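## Task

Carry just the blue bin and the green bin over the benches to the edge the hook currently sits at. Return the hook to its present spot, lying flat on the bench with its handle sticking out past that edge. Every other object must finish on the same thing it rests on now. Anything that stays in place only because a robot holds it does not count. At the end, open the grippers and pull the arms away.

## Robot and tools

Robots: four identical i2rt Big YAM arms named arm1, arm2, arm3 and arm4. Each has six joints, a two-finger gripper and a wrist camera. With joints 1 and 6 at 0 and the hand level and pointing ahead, the wrist camera rides on top of the hand and looks toward the fingertips. Reach is about 1.0 m from the joint 1 axis. Two more cameras, room_a and room_b, are fixed in the room.

Frame: one shared scene frame, origin on the floor, +z up. The hand point is halfway between the fingertips; the hand's z axis runs along the fingers and its y axis is the opening direction. The pose of each robot's foot is never printed. Camera calibration lines (OpenCV style, K in pixels, T_world_to_cam in metres) are given for scene 1 and may be slightly off; wrist camera poses come from reported joint angles and inherit their errors.

Tool execute_actions: argument "actions" is a list holding one action or none. An action is an object keyed by robot name; each robot gets a "joints" object. Joint values are absolute targets, not offsets, in radians for the six arm joints and metres for the gripper. Any subset of keys may be given; each arm is commanded separately. Allowed keys and ranges (with the tolerance used to judge arrival):
- joint1_rad -2.879 to 2.879 (±0.045): turns the arm about its foot, positive counter-clockwise seen from above; 0 faces the way the foot faces.
- joint2_rad 0 to 3.141 (±0.14): shoulder; 0 has the upper arm roughly level pointing back, larger values lift it up and then forward.
- joint3_rad 0 to 3.019 (±0.09): elbow; 0 is folded, larger opens it.
- joint4_rad -1.692 to 1.57 (±0.055): hand pitch, positive tips fingers up.
- joint5_rad -1.57 to 1.57 (±0.03): hand swing sideways, positive toward the arm's right.
- joint6_rad -2.094 to 2.094 (±0.035): hand roll, positive clockwise viewed from behind the hand.
- gripper_m 0 to 0.093 (±0.003): fingertip gap; grip force tops out near 50 to 62 N per pad.
All motions in an action begin together but finish independently; one action runs at most 15 s. Joints move at different speeds, so the hand can sweep a wide path between postures. Omitted joints or arms may still be driving toward earlier targets. An unknown key or out-of-range number rejects the whole call and nothing moves. "cameras" optionally lists cameras to return (arm1_cam_wrist ... arm4_cam_wrist, room_a, room_b, or "all"); omitted or null means all, [] means none. An empty actions list just reports state and images.

Tool wait: "seconds" from 0 to 10; nothing new is commanded and the scene keeps running. Returns the same as an empty action.

Tool zoom_image: "camera" plus "region" [x0, y0, x1, y1] in pixels of that camera's latest full image, origin top-left, at most 504 by 504.

Tool finished_scene: "scene" 1 or 2; ends that scene permanently after the last command is held, reports success, and gives the next task. The goal must be met and stable at that moment.

Reading results: joint_positions gives current angles; a "pictures" line names the images in order. joint_status tells how each commanded motion ended. "off_target" means it settled away from the target and may still push. After "contact_stop" or "time_out" the joint holds where it stopped, except that a timed-out joint may keep a target (within 0.375, 0.375, 0.113, 0.225, 0.075, 0.3 rad of its position for joints 1 to 6) and keep pushing, and will finish on its own if freed; on_its_own lists such uncommanded behaviour, where "held at" is the held target, not the position. Resend a joint's reported position to relieve the push. "joint command not followed" (often with a "cause:" line) means a self/inter-arm collision check blocked that arm's joint targets, shown as "not_followed"; the gripper part still runs, and blocked targets may be retried each action until replaced or cleared. A tiny target change may produce no motion. Loaded joints sag over time. Torque readings are total drive output with per-arm offset, scale and noise, so treat them as rough.

Heat: holding loads or pushing heats motors, including while you are composing a reply (the robots keep their last command then). A MOTOR HOT line appears from 85 °C; at 100 °C that arm goes limp and drops things, reported as OVER-TEMPERATURE FAULT, and unfinished keys read "limit_stop_at_motor_heat" (resend them after it cools). Some heat carries into the next scene.

Avoid: knocking anything off the work area or to the floor (ends the scene); arms pressing hard against each other or hitting hard (the collision check can be late and ignores fingers, gripper housings and wrist cameras); drops, slips, slams and hard shoves. The arms do not stop on contact and can push hard. Loose objects may occasionally get a small nudge from outside. Finish by opening grippers and moving arms clear so nothing relies on a robot.

Each tool is called after "Request:" in YAML: its name, and indented under it one key for each argument.

## Session

I'll start by looking at the scene.

Request:
execute_actions:
  actions: []

Scene clock: 0.00 s.
Joint torques (N m, as the arm reports them, + toward a larger angle): no reading
Motor temperatures (°C, as the motors report them): arm1=[22 23 25 25 25 25] | arm2=[23 25 23 23 25 24] | arm3=[25 22 24 25 25 25] | arm4=[23 22 25 24 22 24]
arm1.joint_positions: joint1_rad=+0.605 joint2_rad=+0.263 joint3_rad=+1.388 joint4_rad=-1.281 joint5_rad=-0.074 joint6_rad=+0.312 gripper_m=+0.094
arm1.joint_status: not commanded
arm1.hand: x=-0.5002 y=-1.1288 z=+1.3268 quat_wxyz=(-0.180, +0.623, -0.439, -0.622) (m; scene frame)
arm2.joint_positions: joint1_rad=-0.567 joint2_rad=+0.502 joint3_rad=+1.628 joint4_rad=-1.485 joint5_rad=-0.112 joint6_rad=-0.119 gripper_m=+0.095
arm2.joint_status: not commanded
arm2.hand: x=+0.5098 y=-1.0892 z=+1.3670 quat_wxyz=(-0.501, +0.442, -0.696, -0.262) (m; scene frame)
arm3.joint_positions: joint1_rad=-0.633 joint2_rad=+0.357 joint3_rad=+1.482 joint4_rad=-1.184 joint5_rad=-0.241 joint6_rad=-0.704 gripper_m=+0.094
arm3.joint_status: not commanded
arm3.hand: x=-0.5221 y=+1.1044 z=+1.4423 quat_wxyz=(-0.122, -0.473, -0.553, +0.676) (m; scene frame)
arm4.joint_positions: joint1_rad=-0.141 joint2_rad=+0.455 joint3_rad=+1.561 joint4_rad=-1.469 joint5_rad=-0.305 joint6_rad=+0.091 gripper_m=+0.095
arm4.joint_status: not commanded
arm4.hand: x=+0.4907 y=+1.0794 z=+1.4071 quat_wxyz=(-0.459, -0.618, -0.538, +0.343) (m; scene frame)
pictures: arm1_cam_wrist, arm2_cam_wrist, arm3_cam_wrist, arm4_cam_wrist, room_a, room_b
Images, in order (width x height): arm1_cam_wrist 504x504, arm2_cam_wrist 504x504, arm3_cam_wrist 504x504, arm4_cam_wrist 504x504, room_a 896x504, room_b 896x504.

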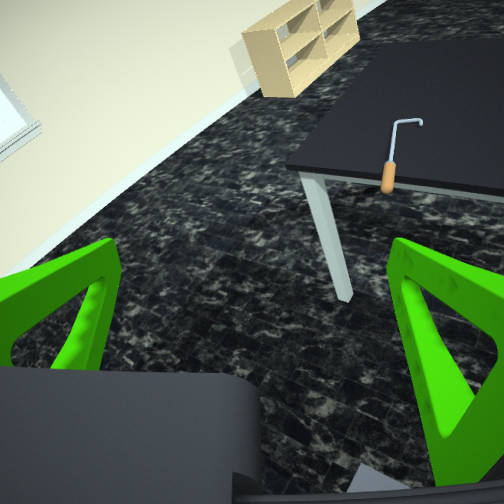

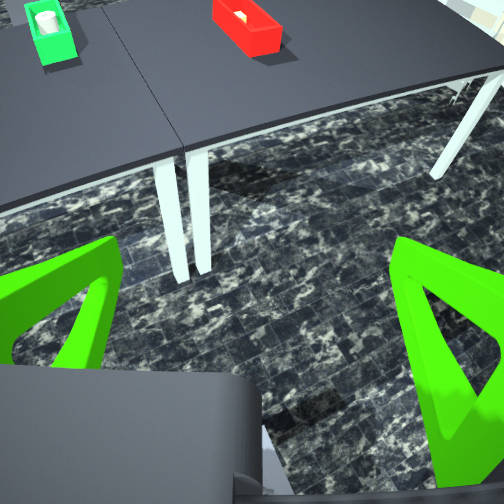

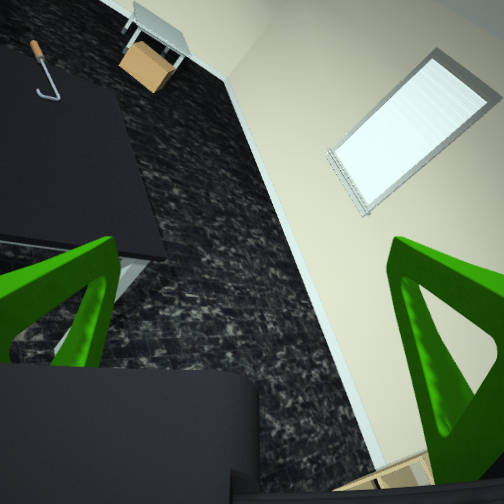

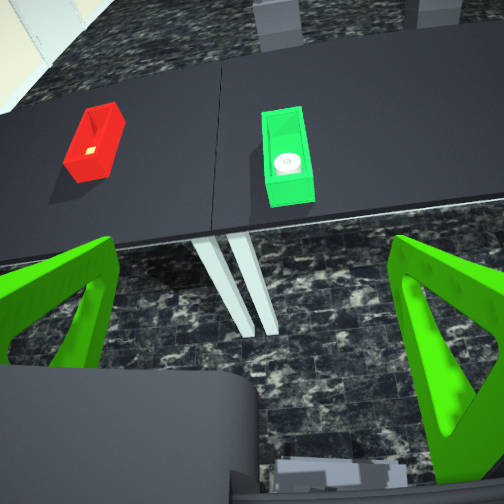

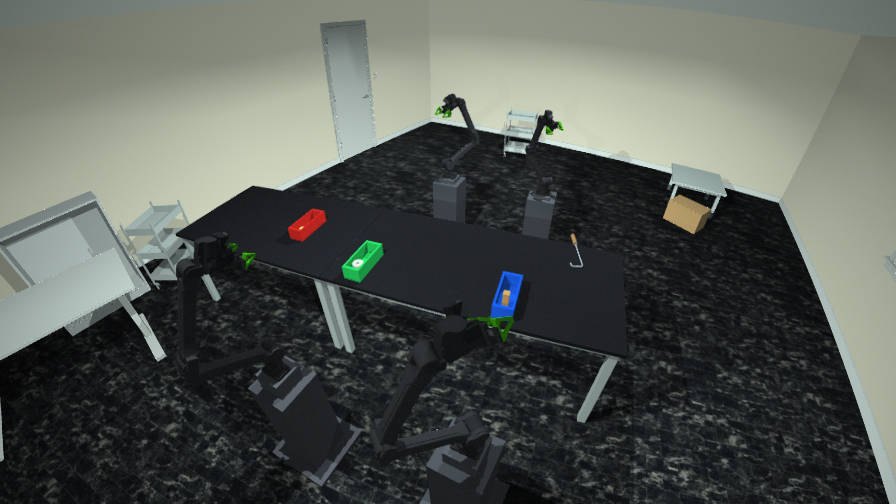

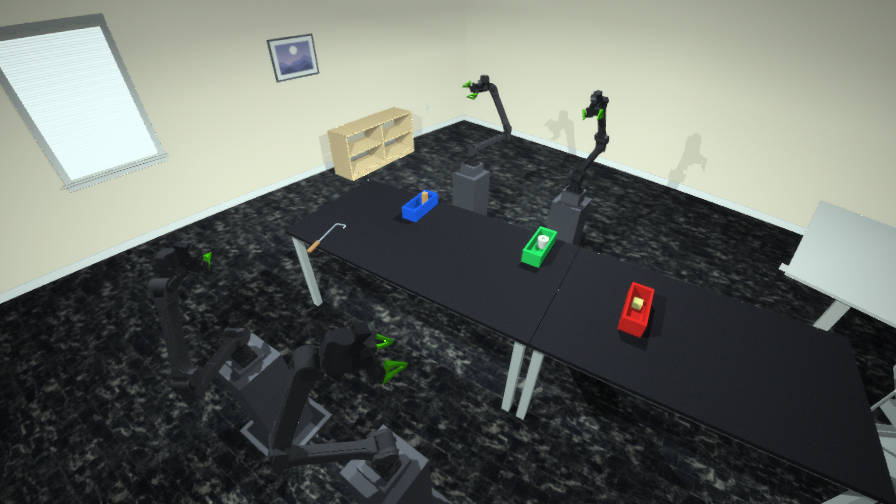

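Request:
zoom_image:
  camera: "room_b"
  region: [260, 150, 700, 400]

Request:
zoom_image:
  camera: "room_a"
  region: [230, 170, 650, 400]

Region (260, 150, 700, 400) of room_b's 896x504 image, scaled by 1.145, with more detail than that image has; it fills the top 286 rows of this view, and the rest is white.

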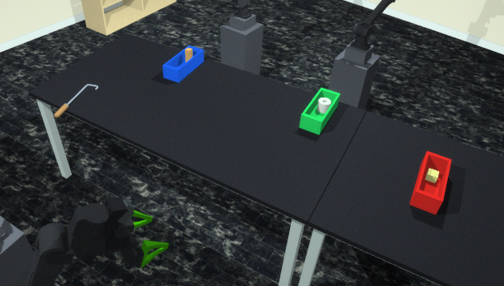

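Region (230, 170, 650, 400) of room_a's 896x504 image, scaled by 1.200, with more detail than that image has; it fills the top 276 rows of this view, and the rest is white.

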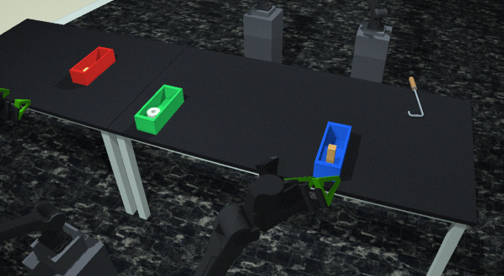

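Request:
zoom_image:
  camera: "room_a"
  region: [460, 220, 640, 370]

Request:
zoom_image:
  camera: "room_b"
  region: [270, 160, 470, 280]

Request:
zoom_image:
  camera: "room_b"
  region: [480, 200, 680, 360]

Request:
zoom_image:
  camera: "room_a"
  region: [260, 180, 440, 310]

Region (460, 220, 640, 370) of room_a's 896x504 image, scaled by 2.800, with more detail than that image has.

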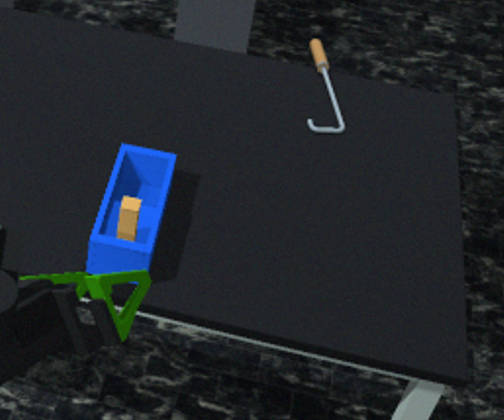

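Region (270, 160, 470, 280) of room_b's 896x504 image, scaled by 2.520, with more detail than that image has; it fills the top 302 rows of this view, and the rest is white.

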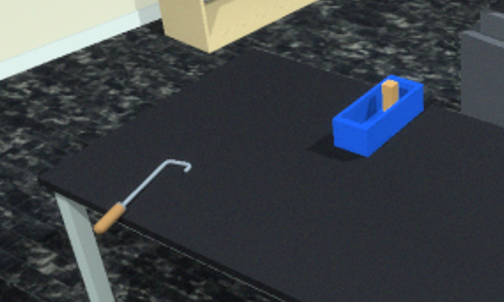

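Region (480, 200, 680, 360) of room_b's 896x504 image, scaled by 2.520, with more detail than that image has; it fills the top 403 rows of this view, and the rest is white.

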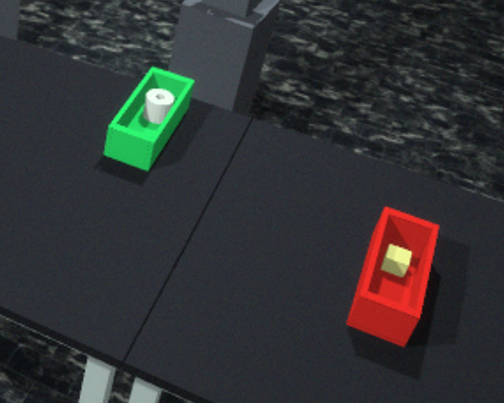

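Region (260, 180, 440, 310) of room_a's 896x504 image, scaled by 2.800, with more detail than that image has.

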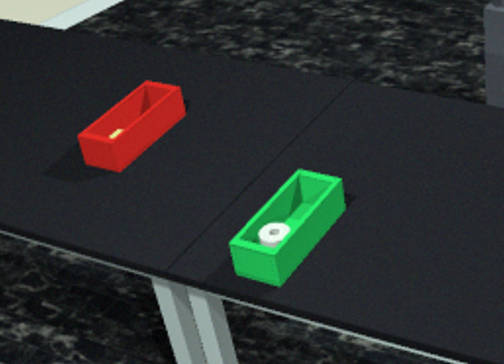

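Request:
execute_actions:
  actions:
    - {"arm1": {"joints": {"joint1_rad": 0.3, "joint2_rad": 1.6, "joint3_rad": 1.6, "joint4_rad": -0.3, "joint5_rad": 0, "joint6_rad": 0}}, "arm2": {"joints": {"joint1_rad": 0, "joint2_rad": 2.2, "joint3_rad": 2.2, "joint4_rad": 0, "joint5_rad": 0, "joint6_rad": 0}}, "arm3": {"joints": {"joint1_rad": 0, "joint2_rad": 1.2, "joint3_rad": 1.2, "joint4_rad": -0.6, "joint5_rad": 0, "joint6_rad": 0}}, "arm4": {"joints": {"joint1_rad": 0, "joint2_rad": 1.57, "joint3_rad": 1.2, "joint4_rad": 0.0, "joint5_rad": 0, "joint6_rad": 0}}}

Scene clock: 50.13 s.
Joint torques (N m, as the arm reports them, + toward a larger angle): arm1=[  0.9  -14.58  14.19   2.47   0.03  -0.08] | arm2=[ -2.11 -20.74  15.98   2.19   0.17  -0.01] | arm3=[  0.52 -10.12   9.95   3.44   0.01   0.25] | arm4=[ -0.39 -11.99   9.3    3.02   0.26  -0.05]
Motor temperatures (°C, as the motors report them): arm1=[22 24 28 25 25 25] | arm2=[23 26 25 23 25 24] | arm3=[25 23 26 25 25 25] | arm4=[23 23 27 24 22 24]
arm1.joint_positions: joint1_rad=+0.304 joint2_rad=+1.614 joint3_rad=+1.572 joint4_rad=-0.320 joint5_rad=-0.002 joint6_rad=+0.009 gripper_m=+0.094
arm1.joint_status: all done
arm1.hand: x=-0.6564 y=-0.5048 z=+1.1216 quat_wxyz=(-0.330, +0.661, -0.494, -0.457) (m; scene frame)
arm2.joint_positions: joint1_rad=-0.002 joint2_rad=+2.184 joint3_rad=+2.163 joint4_rad=-0.016 joint5_rad=-0.002 joint6_rad=-0.007 gripper_m=+0.095
arm2.joint_status: all done
arm2.hand: x=+0.5246 y=-0.2763 z=+1.1082 quat_wxyz=(-0.506, +0.496, -0.529, -0.467) (m; scene frame)
arm3.joint_positions: joint1_rad=-0.002 joint2_rad=+1.201 joint3_rad=+1.186 joint4_rad=-0.621 joint5_rad=+0.000 joint6_rad=-0.017 gripper_m=+0.094
arm3.joint_status: all done
arm3.hand: x=-0.5570 y=+0.6779 z=+1.1424 quat_wxyz=(-0.295, -0.670, -0.590, +0.341) (m; scene frame)
arm4.joint_positions: joint1_rad=-0.004 joint2_rad=+1.567 joint3_rad=+1.191 joint4_rad=-0.024 joint5_rad=-0.004 joint6_rad=+0.009 gripper_m=+0.095
arm4.joint_status: all done
arm4.hand: x=+0.3919 y=+0.5303 z=+1.0626 quat_wxyz=(-0.371, -0.627, -0.551, +0.407) (m; scene frame)
pictures: arm1_cam_wrist, arm2_cam_wrist, arm3_cam_wrist, arm4_cam_wrist, room_a, room_b
camera_calibration (this result's frames):
arm1_cam_wrist: T_world_to_cam=[[0.957706, 0.28707, -0.0197362, 0.794689], [0.228727, -0.801092, -0.553114, 0.370816], [-0.174593, 0.525207, -0.832872, 1.20779], [0, 0, 0, 1]] pos_world=[-0.635023, -0.565412, 1.22672]
arm2_cam_wrist: T_world_to_cam=[[0.996874, -0.078924, -0.00368138, -0.537305], [-0.0519714, -0.619921, -0.782941, 0.728576], [0.0595107, 0.780685, -0.622085, 0.995883], [0, 0, 0, 1]] pos_world=[0.514225, -0.368218, 1.18798]
arm3_cam_wrist: T_world_to_cam=[[-0.991409, 0.13077, -0.00258007, -0.63642], [0.125088, 0.942207, -0.310805, -0.208853], [-0.0382128, -0.308457, -0.95047, 1.39702], [0, 0, 0, 1]] pos_world=[-0.551444, 0.710928, 1.26127]
arm4_cam_wrist: T_world_to_cam=[[-0.993896, 0.10969, -0.011777, 0.342508], [0.0999249, 0.849855, -0.517456, 0.0665629], [-0.0467512, -0.515475, -0.855628, 1.32802], [0, 0, 0, 1]] pos_world=[0.395852, 0.590421, 1.17477]
Images, in order (width x height): arm1_cam_wrist 504x504, arm2_cam_wrist 504x504, arm3_cam_wrist 504x504, arm4_cam_wrist 504x504, room_a 896x504, room_b 896x504.

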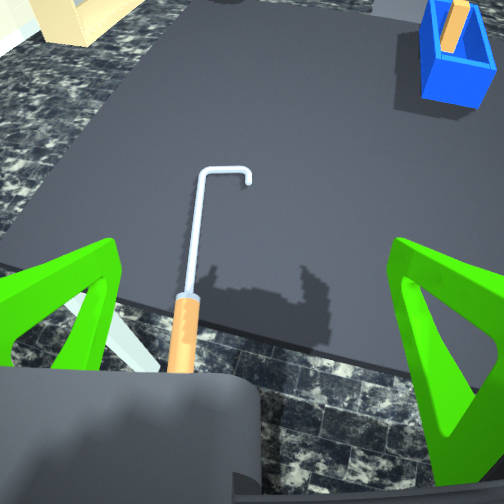

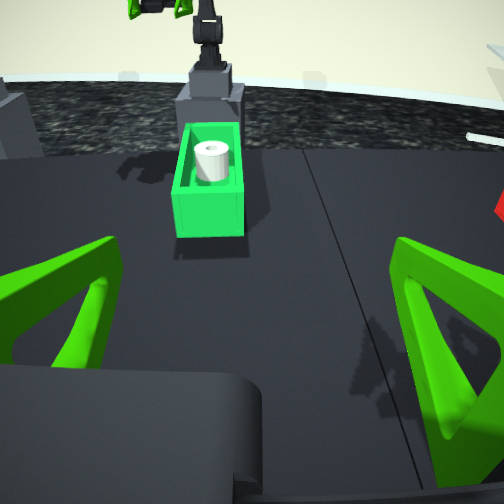

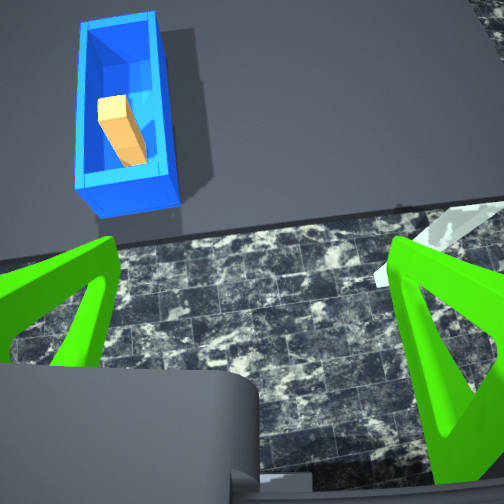

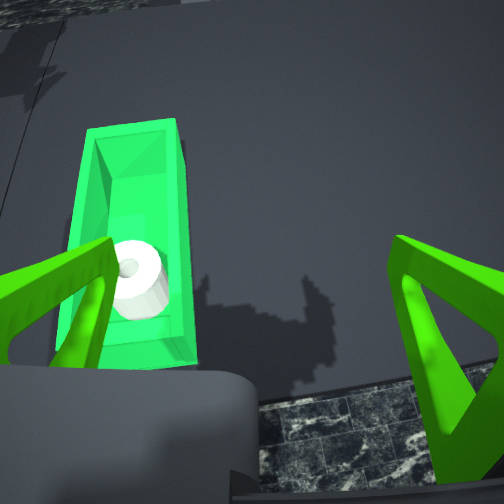

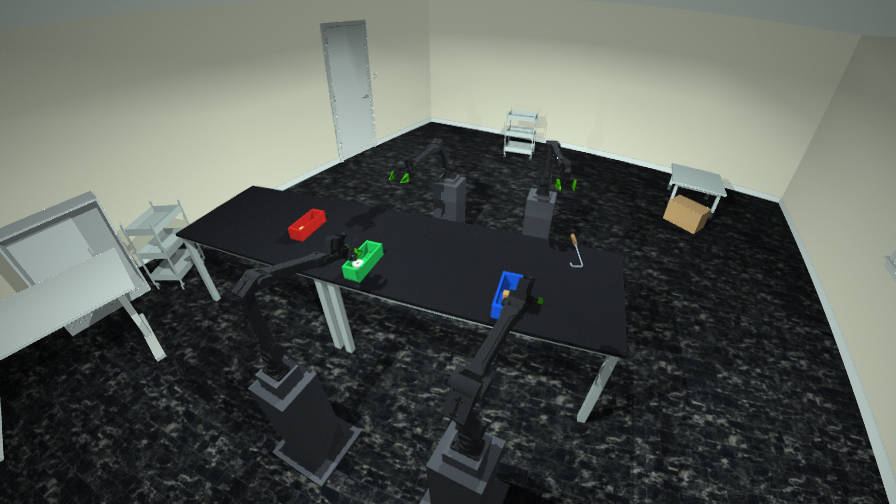

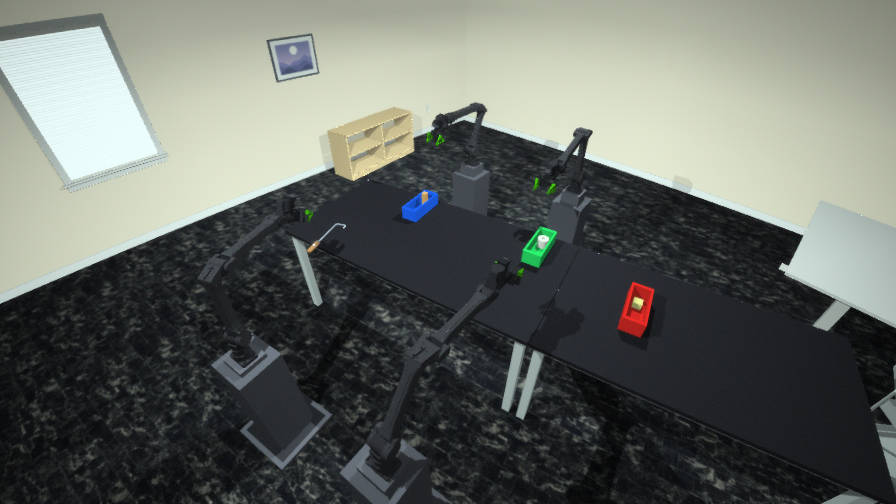

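Request:
execute_actions:
  actions:
    - {"arm1": {"joints": {"joint4_rad": 0.5}}, "arm2": {"joints": {"joint3_rad": 2.9}}, "arm3": {"joints": {"joint2_rad": 0.6}}, "arm4": {"joints": {"joint1_rad": 0.5}}}
  cameras: []

Scene clock: 110.50 s.
Joint torques (N m, as the arm reports them, + toward a larger angle): arm1=[  0.77 -14.56  13.86   2.16   0.03  -0.07] | arm2=[ -1.79 -18.06  10.34   1.17   0.17   0.  ] | arm3=[0.59 1.05 8.85 3.19 0.01 0.25] | arm4=[ -1.29 -12.27   9.1    2.82   0.21  -0.05]
Motor temperatures (°C, as the motors report them): arm1=[22 27 34 26 25 25] | arm2=[23 30 33 24 25 24] | arm3=[25 23 30 25 25 26] | arm4=[23 24 30 24 22 24]
arm1.joint_positions: joint1_rad=+0.304 joint2_rad=+1.614 joint3_rad=+1.572 joint4_rad=+0.481 joint5_rad=-0.002 joint6_rad=+0.009 gripper_m=+0.094
arm1.joint_status: all done
arm1.hand: x=-0.6538 y=-0.5096 z=+1.3133 quat_wxyz=(-0.495, +0.432, -0.324, -0.680) (m; scene frame)
arm2.joint_positions: joint1_rad=-0.002 joint2_rad=+2.187 joint3_rad=+2.892 joint4_rad=-0.005 joint5_rad=-0.002 joint6_rad=-0.007 gripper_m=+0.095
arm2.joint_status: all done
arm2.hand: x=+0.5139 y=-0.4180 z=+1.5330 quat_wxyz=(-0.665, +0.293, -0.312, -0.613) (m; scene frame)
arm3.joint_positions: joint1_rad=-0.002 joint2_rad=+0.599 joint3_rad=+1.186 joint4_rad=-0.613 joint5_rad=+0.000 joint6_rad=-0.017 gripper_m=+0.094
arm3.joint_status: all done
arm3.hand: x=-0.5280 y=+0.8929 z=+1.3909 quat_wxyz=(-0.455, -0.538, -0.473, +0.530) (m; scene frame)
arm4.joint_positions: joint1_rad=+0.502 joint2_rad=+1.567 joint3_rad=+1.191 joint4_rad=-0.024 joint5_rad=-0.001 joint6_rad=+0.007 gripper_m=+0.095
arm4.joint_status: all done
arm4.hand: x=+0.7239 y=+0.5756 z=+1.0652 quat_wxyz=(-0.461, -0.469, -0.690, +0.303) (m; scene frame)
pictures: none
No camera images: the call's "cameras" was empty. Leave "cameras" out to get every camera's image.

Request:
execute_actions:
  actions:
    - {"arm1": {"joints": {"joint1_rad": 0.485, "joint2_rad": 2.186, "joint3_rad": 1.16, "joint4_rad": 1.05, "joint5_rad": 0.194, "joint6_rad": 0}}, "arm2": {"joints": {"joint2_rad": 0.5, "joint3_rad": 1.9, "joint4_rad": -1.5}}, "arm3": {"joints": {"joint1_rad": 0.235, "joint2_rad": 2.066, "joint3_rad": 0.95, "joint4_rad": 0.84}}, "arm4": {"joints": {"joint1_rad": 0.309, "joint2_rad": 1.9, "joint3_rad": 2.22, "joint4_rad": -0.48, "gripper_m": 0}}}
  cameras: ["arm1_cam_wrist", "arm3_cam_wrist", "room_b"]

Scene clock: 215.60 s.
Joint torques (N m, as the arm reports them, + toward a larger angle): arm1=[  1.33 -17.9    9.42   2.41   0.02  -0.06] | arm2=[-2.2   7.63  4.24  1.27  0.17 -0.02] | arm3=[  0.97 -17.99   5.04   3.67   0.     0.25] | arm4=[ -1.74 -14.94  10.29   1.65   0.27  -0.09]
Motor temperatures (°C, as the motors report them): arm1=[22 28 36 26 25 25] | arm2=[23 31 29 23 25 24] | arm3=[25 23 30 26 25 26] | arm4=[23 25 32 24 22 24]
arm1.joint_positions: joint1_rad=+0.484 joint2_rad=+2.205 joint3_rad=+1.128 joint4_rad=+1.033 joint5_rad=+0.192 joint6_rad=+0.008 gripper_m=+0.094
arm1.joint_status: all done
arm1.hand: x=-0.7498 y=-0.5358 z=+0.7679 quat_wxyz=(-0.411, +0.580, -0.436, -0.552) (m; scene frame)
arm2.joint_positions: joint1_rad=-0.002 joint2_rad=+0.502 joint3_rad=+1.901 joint4_rad=-1.486 joint5_rad=-0.002 joint6_rad=-0.007 gripper_m=+0.095
arm2.joint_status: all done
arm2.hand: x=+0.4583 y=-1.1593 z=+1.4641 quat_wxyz=(-0.493, +0.507, -0.541, -0.455) (m; scene frame)
arm3.joint_positions: joint1_rad=+0.228 joint2_rad=+2.065 joint3_rad=+0.949 joint4_rad=+0.818 joint5_rad=+0.000 joint6_rad=-0.016 gripper_m=+0.094
arm3.joint_status: all done
arm3.hand: x=-0.4217 y=+0.5386 z=+0.8030 quat_wxyz=(-0.438, -0.538, -0.597, +0.404) (m; scene frame)
arm4.joint_positions: joint1_rad=+0.310 joint2_rad=+1.884 joint3_rad=+2.199 joint4_rad=-0.467 joint5_rad=-0.001 joint6_rad=+0.007 gripper_m=+0.001
arm4.joint_status: all done
arm4.hand: x=+0.6258 y=+0.4007 z=+1.3416 quat_wxyz=(-0.506, -0.486, -0.584, +0.408) (m; scene frame)
pictures: arm1_cam_wrist, arm3_cam_wrist, room_b
camera_calibration (this result's frames):
arm1_cam_wrist: T_world_to_cam=[[0.960652, 0.27753, -0.0111771, 0.876588], [0.162943, -0.59569, -0.786513, 0.411642], [-0.224939, 0.753744, -0.617472, 0.83242], [0, 0, 0, 1]] pos_world=[-0.721926, -0.6255, 0.847556]
arm3_cam_wrist: T_world_to_cam=[[-0.995275, -0.0970914, 0.000125084, -0.36603], [-0.0770851, 0.789408, -0.60901, 0.0365425], [0.0590309, -0.606143, -0.793162, 1.11168], [0, 0, 0, 1]] pos_world=[-0.427107, 0.609454, 0.904047]
Images, in order (width x height): arm1_cam_wrist 504x504, arm3_cam_wrist 504x504, room_b 896x504.

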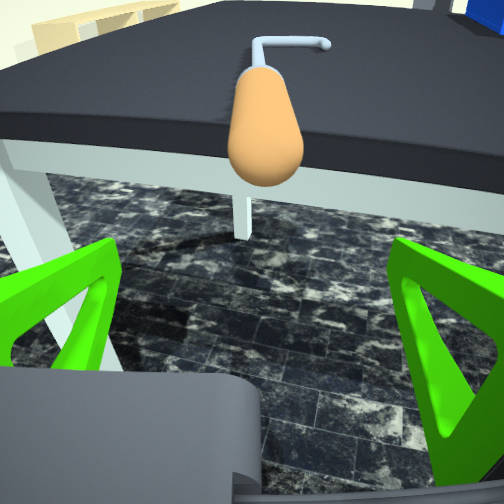

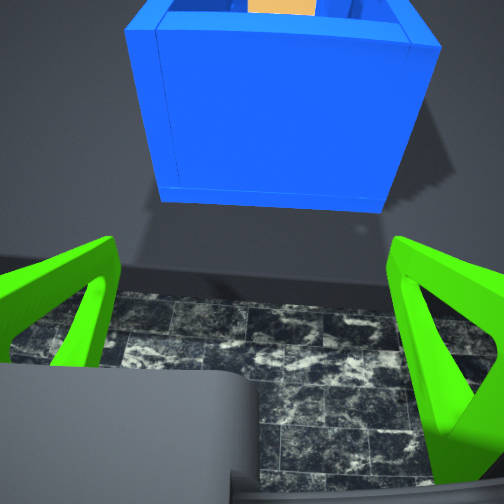

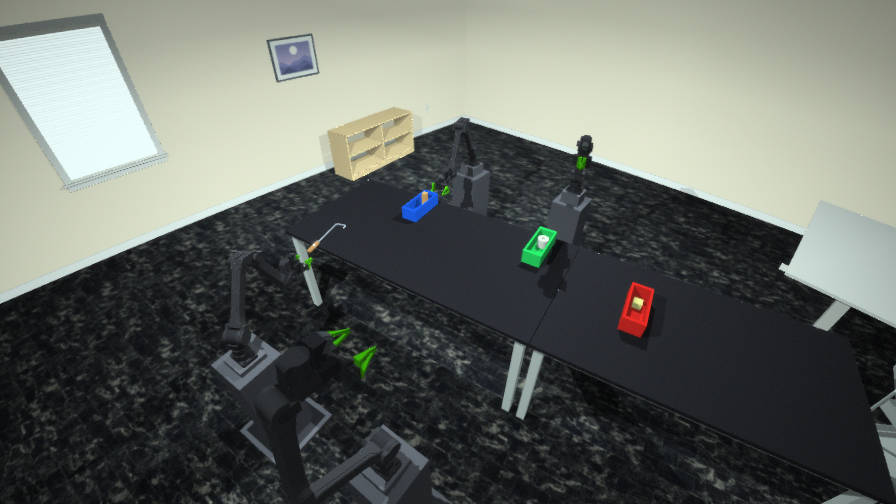

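Request:
execute_actions:
  actions:
    - {"arm1": {"joints": {"joint1_rad": 0.442, "joint2_rad": 2.365, "joint3_rad": 1.582, "joint4_rad": 0.85, "joint5_rad": 0.151}}, "arm3": {"joints": {"joint1_rad": 0.205, "joint2_rad": 2.146, "joint3_rad": 1.13, "joint4_rad": 0.74, "gripper_m": 0.06}}, "arm4": {"joints": {"joint2_rad": 2.39, "joint3_rad": 2.23, "joint4_rad": -0.48}}}
  cameras: ["arm1_cam_wrist", "arm3_cam_wrist", "arm4_cam_wrist", "room_b"]

Scene clock: 254.73 s.
Joint torques (N m, as the arm reports them, + toward a larger angle): arm1=[  0.91 -20.37  13.91   1.77  -0.26  -0.05] | arm2=[-2.02  7.55  4.25  1.33  0.18  0.  ] | arm3=[ -0.65 -20.     7.48   2.1   -0.01   0.25] | arm4=[ -1.55 -22.05  11.88   2.2    0.15   0.  ]
Motor temperatures (°C, as the motors report them): arm1=[22 30 34 26 25 25] | arm2=[23 29 27 23 25 24] | arm3=[25 25 28 26 25 26] | arm4=[23 26 34 24 22 24]
arm1.joint_positions: joint1_rad=+0.446 joint2_rad=+2.372 joint3_rad=+1.519 joint4_rad=+0.850 joint5_rad=+0.155 joint6_rad=+0.009 gripper_m=+0.094
arm1.joint_status: all done
arm1.hand: x=-0.7776 y=-0.4264 z=+0.7749 quat_wxyz=(-0.417, +0.567, -0.430, -0.565) (m; scene frame)
arm2.joint_positions: joint1_rad=-0.002 joint2_rad=+0.502 joint3_rad=+1.901 joint4_rad=-1.486 joint5_rad=-0.002 joint6_rad=-0.007 gripper_m=+0.095
arm2.joint_status: not commanded
arm2.hand: x=+0.4583 y=-1.1593 z=+1.4641 quat_wxyz=(-0.493, +0.507, -0.541, -0.455) (m; scene frame)
arm3.joint_positions: joint1_rad=+0.218 joint2_rad=+2.147 joint3_rad=+1.098 joint4_rad=+0.751 joint5_rad=+0.000 joint6_rad=-0.016 gripper_m=+0.060
arm3.joint_status: all done
arm3.hand: x=-0.4248 y=+0.4916 z=+0.7948 quat_wxyz=(-0.436, -0.541, -0.594, +0.406) (m; scene frame)
arm4.joint_positions: joint1_rad=+0.310 joint2_rad=+2.389 joint3_rad=+2.190 joint4_rad=-0.484 joint5_rad=-0.001 joint6_rad=+0.007 gripper_m=+0.001
arm4.joint_status: all done
arm4.hand: x=+0.6486 y=+0.3041 z=+0.8988 quat_wxyz=(-0.334, -0.577, -0.696, +0.267) (m; scene frame)
pictures: arm1_cam_wrist, arm3_cam_wrist, arm4_cam_wrist, room_b
camera_calibration (this result's frames):
arm1_cam_wrist: T_world_to_cam=[[0.960643, 0.277061, -0.0200338, 0.87973], [0.146664, -0.567127, -0.810467, 0.504915], [-0.235911, 0.775632, -0.585441, 0.72399], [0, 0, 0, 1]] pos_world=[-0.748362, -0.518938, 0.850695]
arm3_cam_wrist: T_world_to_cam=[[-0.996223, -0.0868335, 0.000100723, -0.379061], [-0.0689167, 0.78996, -0.609273, 0.0717876], [0.0528257, -0.606979, -0.792961, 1.07444], [0, 0, 0, 1]] pos_world=[-0.42944, 0.562536, 0.895763]
arm4_cam_wrist: T_world_to_cam=[[-0.979852, -0.199433, -0.0107735, 0.704525], [-0.189836, 0.946745, -0.260068, 0.0754986], [0.0620661, -0.252783, -0.96553, 1.0316], [0, 0, 0, 1]] pos_world=[0.640635, 0.329799, 1.02327]
Images, in order (width x height): arm1_cam_wrist 504x504, arm3_cam_wrist 504x504, arm4_cam_wrist 504x504, room_b 896x504.

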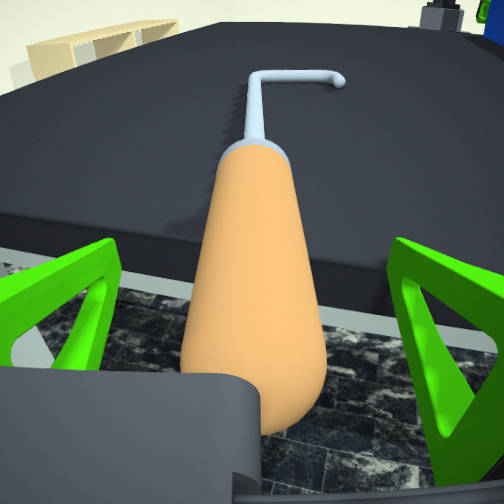

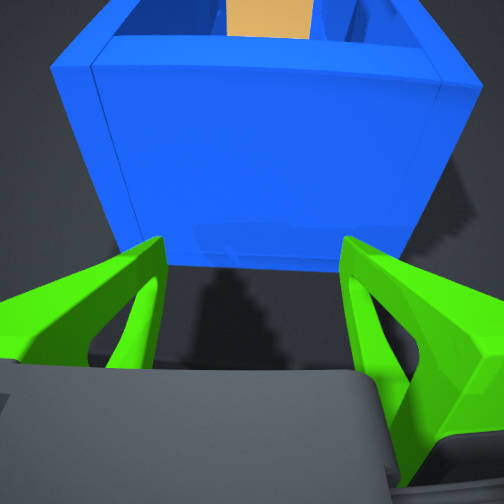

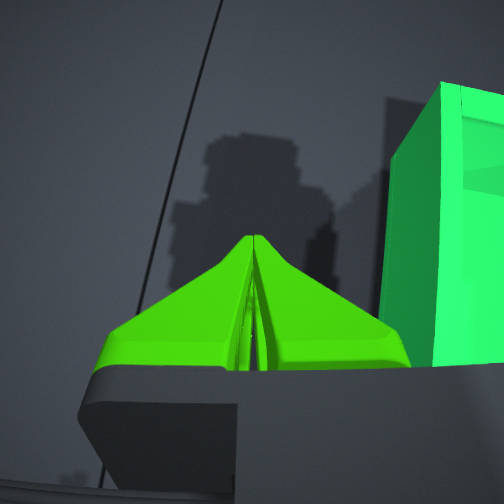

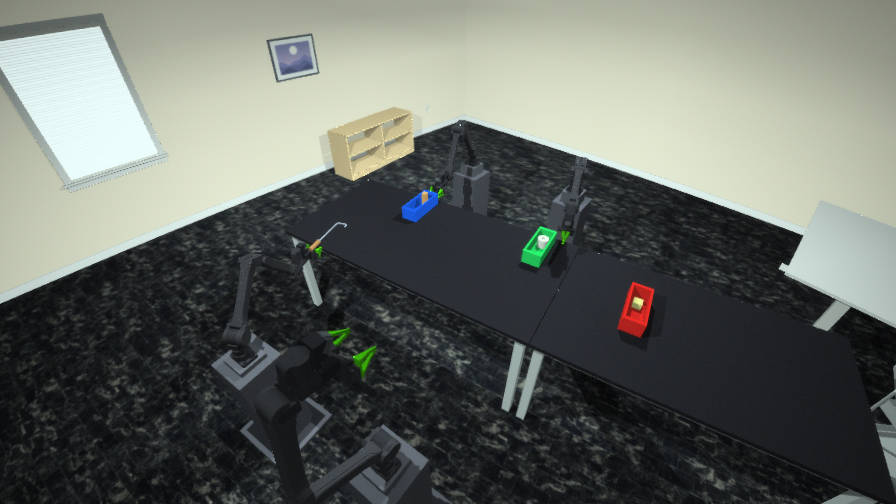

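Request:
execute_actions:
  actions:
    - {"arm1": {"joints": {"gripper_m": 0.0}}, "arm3": {"joints": {"joint1_rad": 0.19, "joint2_rad": 2.236, "joint3_rad": 1.37, "joint4_rad": 0.61}}, "arm4": {"joints": {"joint2_rad": 2.5}}}
  cameras: ["arm1_cam_wrist", "arm3_cam_wrist", "arm4_cam_wrist"]

Scene clock: 262.87 s.
Joint torques (N m, as the arm reports them, + toward a larger angle): arm1=[  0.97 -20.52  12.55   1.75  -0.22  -0.05] | arm2=[-2.17  7.52  4.23  1.11  0.15  0.03] | arm3=[ -0.49 -22.93   8.66   2.17  -0.03   0.25] | arm4=[ -1.03 -22.39  10.8    2.05   0.15  -0.05]
Motor temperatures (°C, as the motors report them): arm1=[22 30 35 26 25 25] | arm2=[23 29 27 23 25 24] | arm3=[25 25 29 26 25 26] | arm4=[23 27 35 24 22 24]
arm1.joint_positions: joint1_rad=+0.446 joint2_rad=+2.372 joint3_rad=+1.535 joint4_rad=+0.850 joint5_rad=+0.154 joint6_rad=+0.008 gripper_m=+0.029
arm1.joint_status: gripper_m off_target (ended at +0.029, target +0.000)
arm1.hand: x=-0.7797 y=-0.4221 z=+0.7830 quat_wxyz=(-0.420, +0.562, -0.427, -0.570) (m; scene frame)
arm2.joint_positions: joint1_rad=-0.002 joint2_rad=+0.502 joint3_rad=+1.901 joint4_rad=-1.486 joint5_rad=-0.002 joint6_rad=-0.007 gripper_m=+0.095
arm2.joint_status: not commanded
arm2.hand: x=+0.4583 y=-1.1593 z=+1.4641 quat_wxyz=(-0.493, +0.507, -0.541, -0.455) (m; scene frame)
arm3.joint_positions: joint1_rad=+0.201 joint2_rad=+2.238 joint3_rad=+1.334 joint4_rad=+0.621 joint5_rad=+0.000 joint6_rad=-0.016 gripper_m=+0.060
arm3.joint_status: all done
arm3.hand: x=-0.4320 y=+0.4196 z=+0.8039 quat_wxyz=(-0.436, -0.543, -0.586, +0.413) (m; scene frame)
arm4.joint_positions: joint1_rad=+0.310 joint2_rad=+2.503 joint3_rad=+2.197 joint4_rad=-0.484 joint5_rad=-0.001 joint6_rad=+0.007 gripper_m=+0.001
arm4.joint_status: all done
arm4.hand: x=+0.6481 y=+0.3106 z=+0.8018 quat_wxyz=(-0.296, -0.590, -0.712, +0.237) (m; scene frame)
pictures: arm1_cam_wrist, arm3_cam_wrist, arm4_cam_wrist
camera_calibration (this result's frames):
arm1_cam_wrist: T_world_to_cam=[[0.960329, 0.27801, -0.021866, 0.882313], [0.141932, -0.554756, -0.819818, 0.523079], [-0.240048, 0.784192, -0.572207, 0.714954], [0, 0, 0, 1]] pos_world=[-0.749929, -0.515771, 0.857224]
arm3_cam_wrist: T_world_to_cam=[[-0.997544, -0.0700426, 0.000266044, -0.400249], [-0.0550849, 0.78216, -0.620638, 0.152117], [0.043263, -0.619128, -0.784097, 1.03227], [0, 0, 0, 1]] pos_world=[-0.435546, 0.492094, 0.903917]
arm4_cam_wrist: T_world_to_cam=[[-0.979914, -0.199104, -0.0112021, 0.70455], [-0.194981, 0.968378, -0.155648, -0.0430413], [0.041838, -0.150337, -0.987749, 0.938705], [0, 0, 0, 1]] pos_world=[0.642733, 0.323081, 0.928398]
Images, in order (width x height): arm1_cam_wrist 504x504, arm3_cam_wrist 504x504, arm4_cam_wrist 504x504.

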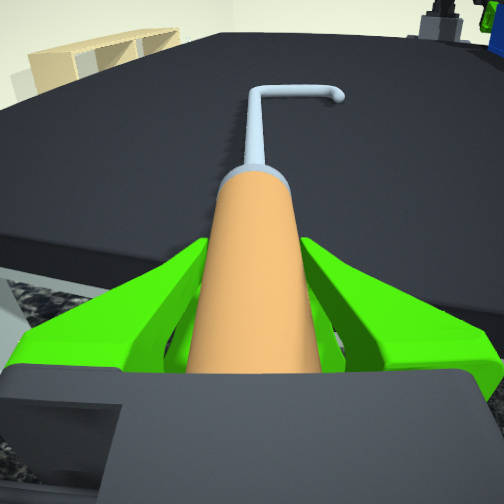

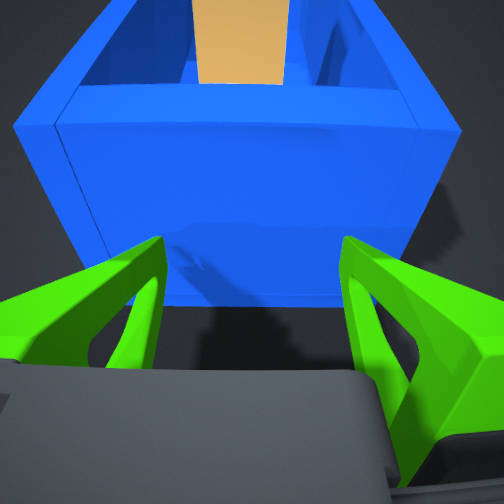

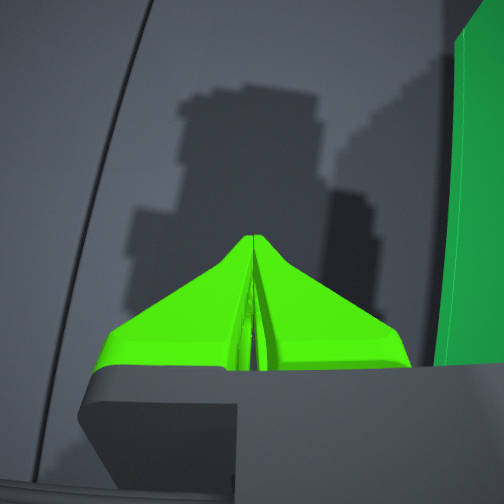

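Request:
execute_actions:
  actions:
    - {"arm1": {"joints": {"joint2_rad": 2.24}}, "arm3": {"joints": {"joint1_rad": 0.205, "joint2_rad": 2.37, "joint3_rad": 1.63, "joint4_rad": 0.5}}, "arm4": {"joints": {"joint1_rad": 0.17}}}
  cameras: ["arm1_cam_wrist", "arm3_cam_wrist", "room_a"]

Scene clock: 271.03 s.
Joint torques (N m, as the arm reports them, + toward a larger angle): arm1=[  0.96 -25.77  12.93   2.49  -0.22  -0.05] | arm2=[-1.85  8.01  4.27  1.18  0.18  0.01] | arm3=[  0.71 -24.61  10.01   2.15   0.02   0.2 ] | arm4=[ -1.46 -22.79  10.95   2.01   0.25  -0.08]
Motor temperatures (°C, as the motors report them): arm1=[22 31 36 26 25 25] | arm2=[23 29 27 23 25 24] | arm3=[25 26 30 25 25 26] | arm4=[23 27 35 24 22 24]
arm1.joint_positions: joint1_rad=+0.446 joint2_rad=+2.302 joint3_rad=+1.535 joint4_rad=+0.830 joint5_rad=+0.154 joint6_rad=+0.007 gripper_m=+0.029
arm1.joint_status: all done
arm1.hand: x=-0.7810 y=-0.4189 z=+0.8355 quat_wxyz=(-0.428, +0.546, -0.419, -0.585) (m; scene frame)
arm2.joint_positions: joint1_rad=-0.002 joint2_rad=+0.502 joint3_rad=+1.901 joint4_rad=-1.486 joint5_rad=-0.002 joint6_rad=-0.007 gripper_m=+0.095
arm2.joint_status: not commanded
arm2.hand: x=+0.4583 y=-1.1593 z=+1.4641 quat_wxyz=(-0.493, +0.507, -0.541, -0.455) (m; scene frame)
arm3.joint_positions: joint1_rad=+0.201 joint2_rad=+2.365 joint3_rad=+1.583 joint4_rad=+0.510 joint5_rad=-0.001 joint6_rad=-0.011 gripper_m=+0.060
arm3.joint_status: all done
arm3.hand: x=-0.4276 y=+0.3541 z=+0.7994 quat_wxyz=(-0.441, -0.542, -0.582, +0.415) (m; scene frame)
arm4.joint_positions: joint1_rad=+0.175 joint2_rad=+2.503 joint3_rad=+2.197 joint4_rad=-0.484 joint5_rad=-0.001 joint6_rad=+0.007 gripper_m=+0.001
arm4.joint_status: all done
arm4.hand: x=+0.5273 y=+0.2949 z=+0.8009 quat_wxyz=(-0.280, -0.637, -0.671, +0.256) (m; scene frame)
pictures: arm1_cam_wrist, arm3_cam_wrist, room_a
camera_calibration (this result's frames):
arm1_cam_wrist: T_world_to_cam=[[0.959786, 0.279204, -0.0292523, 0.889978], [0.124666, -0.51726, -0.8467, 0.59283], [-0.251533, 0.809004, -0.531266, 0.709405], [0, 0, 0, 1]] pos_world=[-0.749656, -0.51575, 0.904866]
arm3_cam_wrist: T_world_to_cam=[[-0.997557, -0.0696632, -0.00510882, -0.396305], [-0.0508967, 0.77502, -0.629883, 0.212459], [0.0478391, -0.628085, -0.776673, 0.98715], [0, 0, 0, 1]] pos_world=[-0.431748, 0.427746, 0.898493]
Images, in order (width x height): arm1_cam_wrist 504x504, arm3_cam_wrist 504x504, room_a 896x504.

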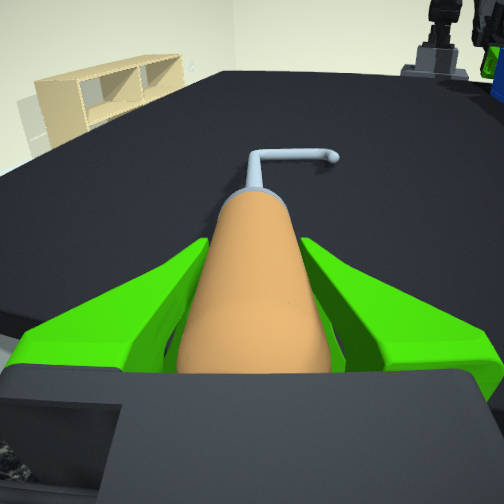

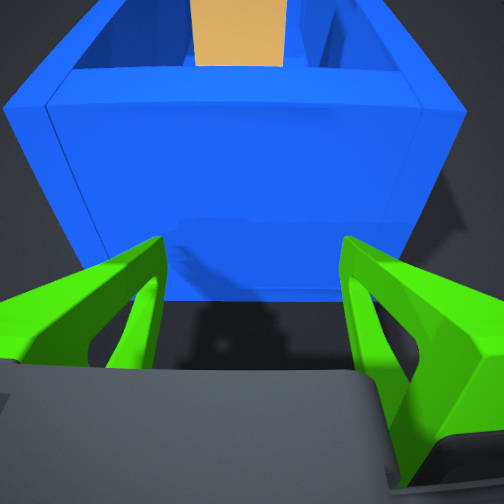

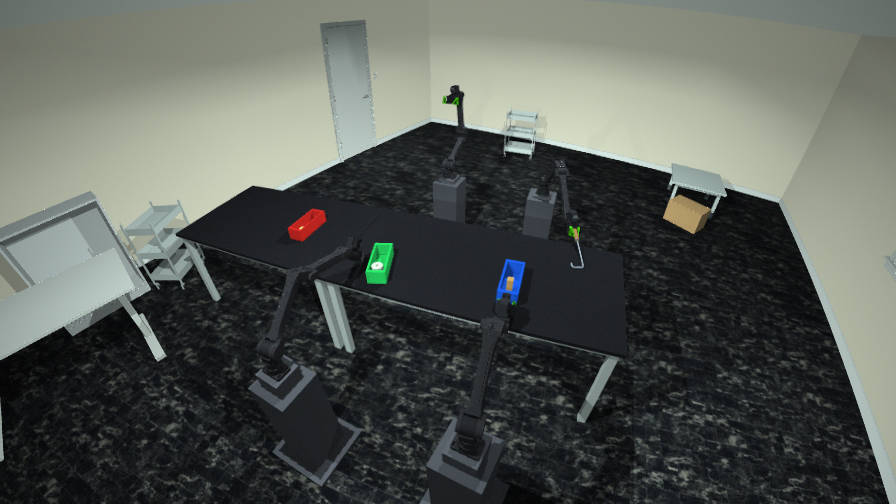

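Request:
execute_actions:
  actions:
    - {"arm1": {"joints": {"joint6_rad": 1.57}}, "arm3": {"joints": {"joint2_rad": 2.543, "joint3_rad": 1.975, "joint4_rad": 0.39}}}
  cameras: ["arm1_cam_wrist", "arm4_cam_wrist", "room_a", "room_b"]

Scene clock: 298.17 s.
Joint torques (N m, as the arm reports them, + toward a larger angle): arm1=[  1.29 -23.57  13.11   2.57  -0.2    0.16] | arm2=[-2.26  8.08  4.27  1.27  0.2   0.  ] | arm3=[  0.65 -27.07  11.24   2.15   0.08   0.11] | arm4=[ -1.11 -22.12  10.95   1.93   0.22  -0.09]
Motor temperatures (°C, as the motors report them): arm1=[22 34 37 26 25 25] | arm2=[23 29 26 23 25 24] | arm3=[25 27 32 25 25 26] | arm4=[23 29 35 24 22 24]
arm1.joint_positions: joint1_rad=+0.442 joint2_rad=+2.286 joint3_rad=+1.535 joint4_rad=+0.827 joint5_rad=+0.153 joint6_rad=+1.551 gripper_m=+0.029
arm1.joint_status: all done
arm1.hand: x=-0.7784 y=-0.4174 z=+0.8481 quat_wxyz=(+0.101, +0.097, -0.677, -0.723) (m; scene frame)
arm2.joint_positions: joint1_rad=-0.002 joint2_rad=+0.502 joint3_rad=+1.901 joint4_rad=-1.486 joint5_rad=-0.002 joint6_rad=-0.007 gripper_m=+0.095
arm2.joint_status: not commanded
arm2.hand: x=+0.4583 y=-1.1593 z=+1.4641 quat_wxyz=(-0.493, +0.507, -0.541, -0.455) (m; scene frame)
arm3.joint_positions: joint1_rad=+0.201 joint2_rad=+2.535 joint3_rad=+1.922 joint4_rad=+0.400 joint5_rad=-0.002 joint6_rad=-0.001 gripper_m=+0.060
arm3.joint_status: all done
arm3.hand: x=-0.4225 y=+0.2775 z=+0.8056 quat_wxyz=(-0.460, -0.533, -0.567, +0.428) (m; scene frame)
arm4.joint_positions: joint1_rad=+0.175 joint2_rad=+2.503 joint3_rad=+2.197 joint4_rad=-0.484 joint5_rad=-0.001 joint6_rad=+0.007 gripper_m=+0.001
arm4.joint_status: not commanded
arm4.hand: x=+0.5273 y=+0.2949 z=+0.8009 quat_wxyz=(-0.280, -0.637, -0.671, +0.256) (m; scene frame)
pictures: arm1_cam_wrist, arm4_cam_wrist, room_a, room_b
camera_calibration (this result's frames):
arm1_cam_wrist: T_world_to_cam=[[-0.0204517, 0.0582418, -0.998093, 0.853941], [-0.625842, -0.779266, -0.0326486, -0.780098], [-0.779682, 0.623981, 0.0523875, -0.267764], [0, 0, 0, 1]] pos_world=[-0.679525, -0.49056, 0.840871]
arm4_cam_wrist: T_world_to_cam=[[-0.997813, -0.0650807, -0.0115281, 0.553153], [-0.0625232, 0.985992, -0.154629, -0.127452], [0.02143, -0.15357, -0.987905, 0.95233], [0, 0, 0, 1]] pos_world=[0.523567, 0.307916, 0.927481]
Images, in order (width x height): arm1_cam_wrist 504x504, arm4_cam_wrist 504x504, room_a 896x504, room_b 896x504.

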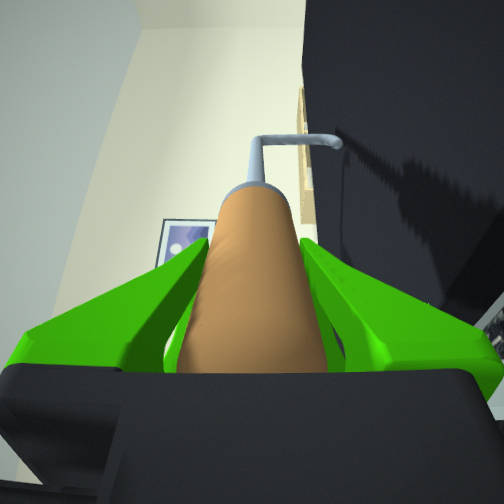

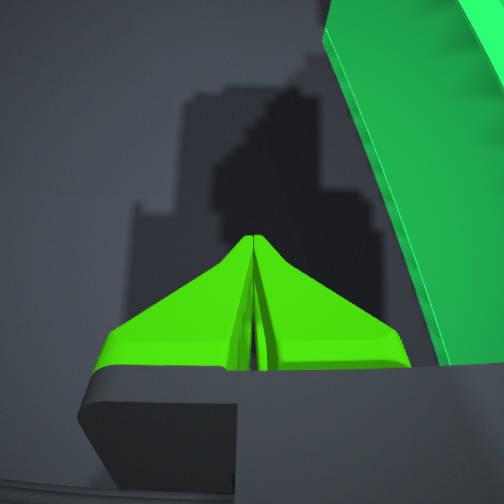

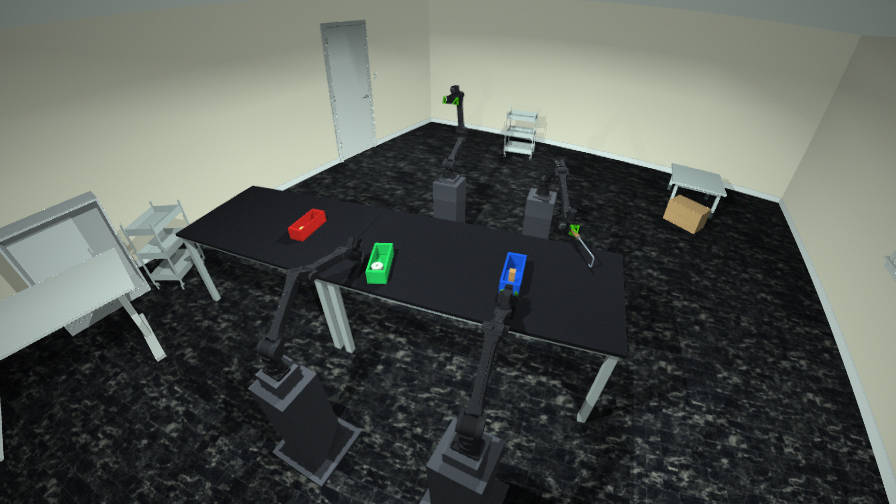

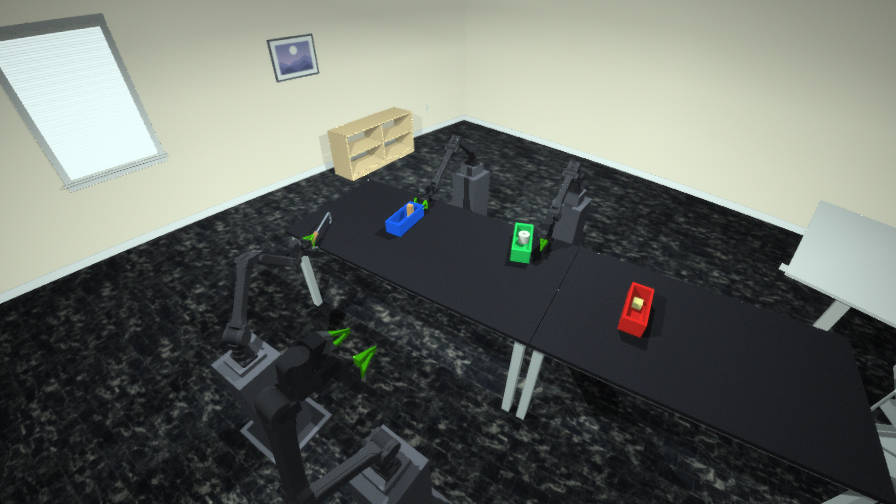

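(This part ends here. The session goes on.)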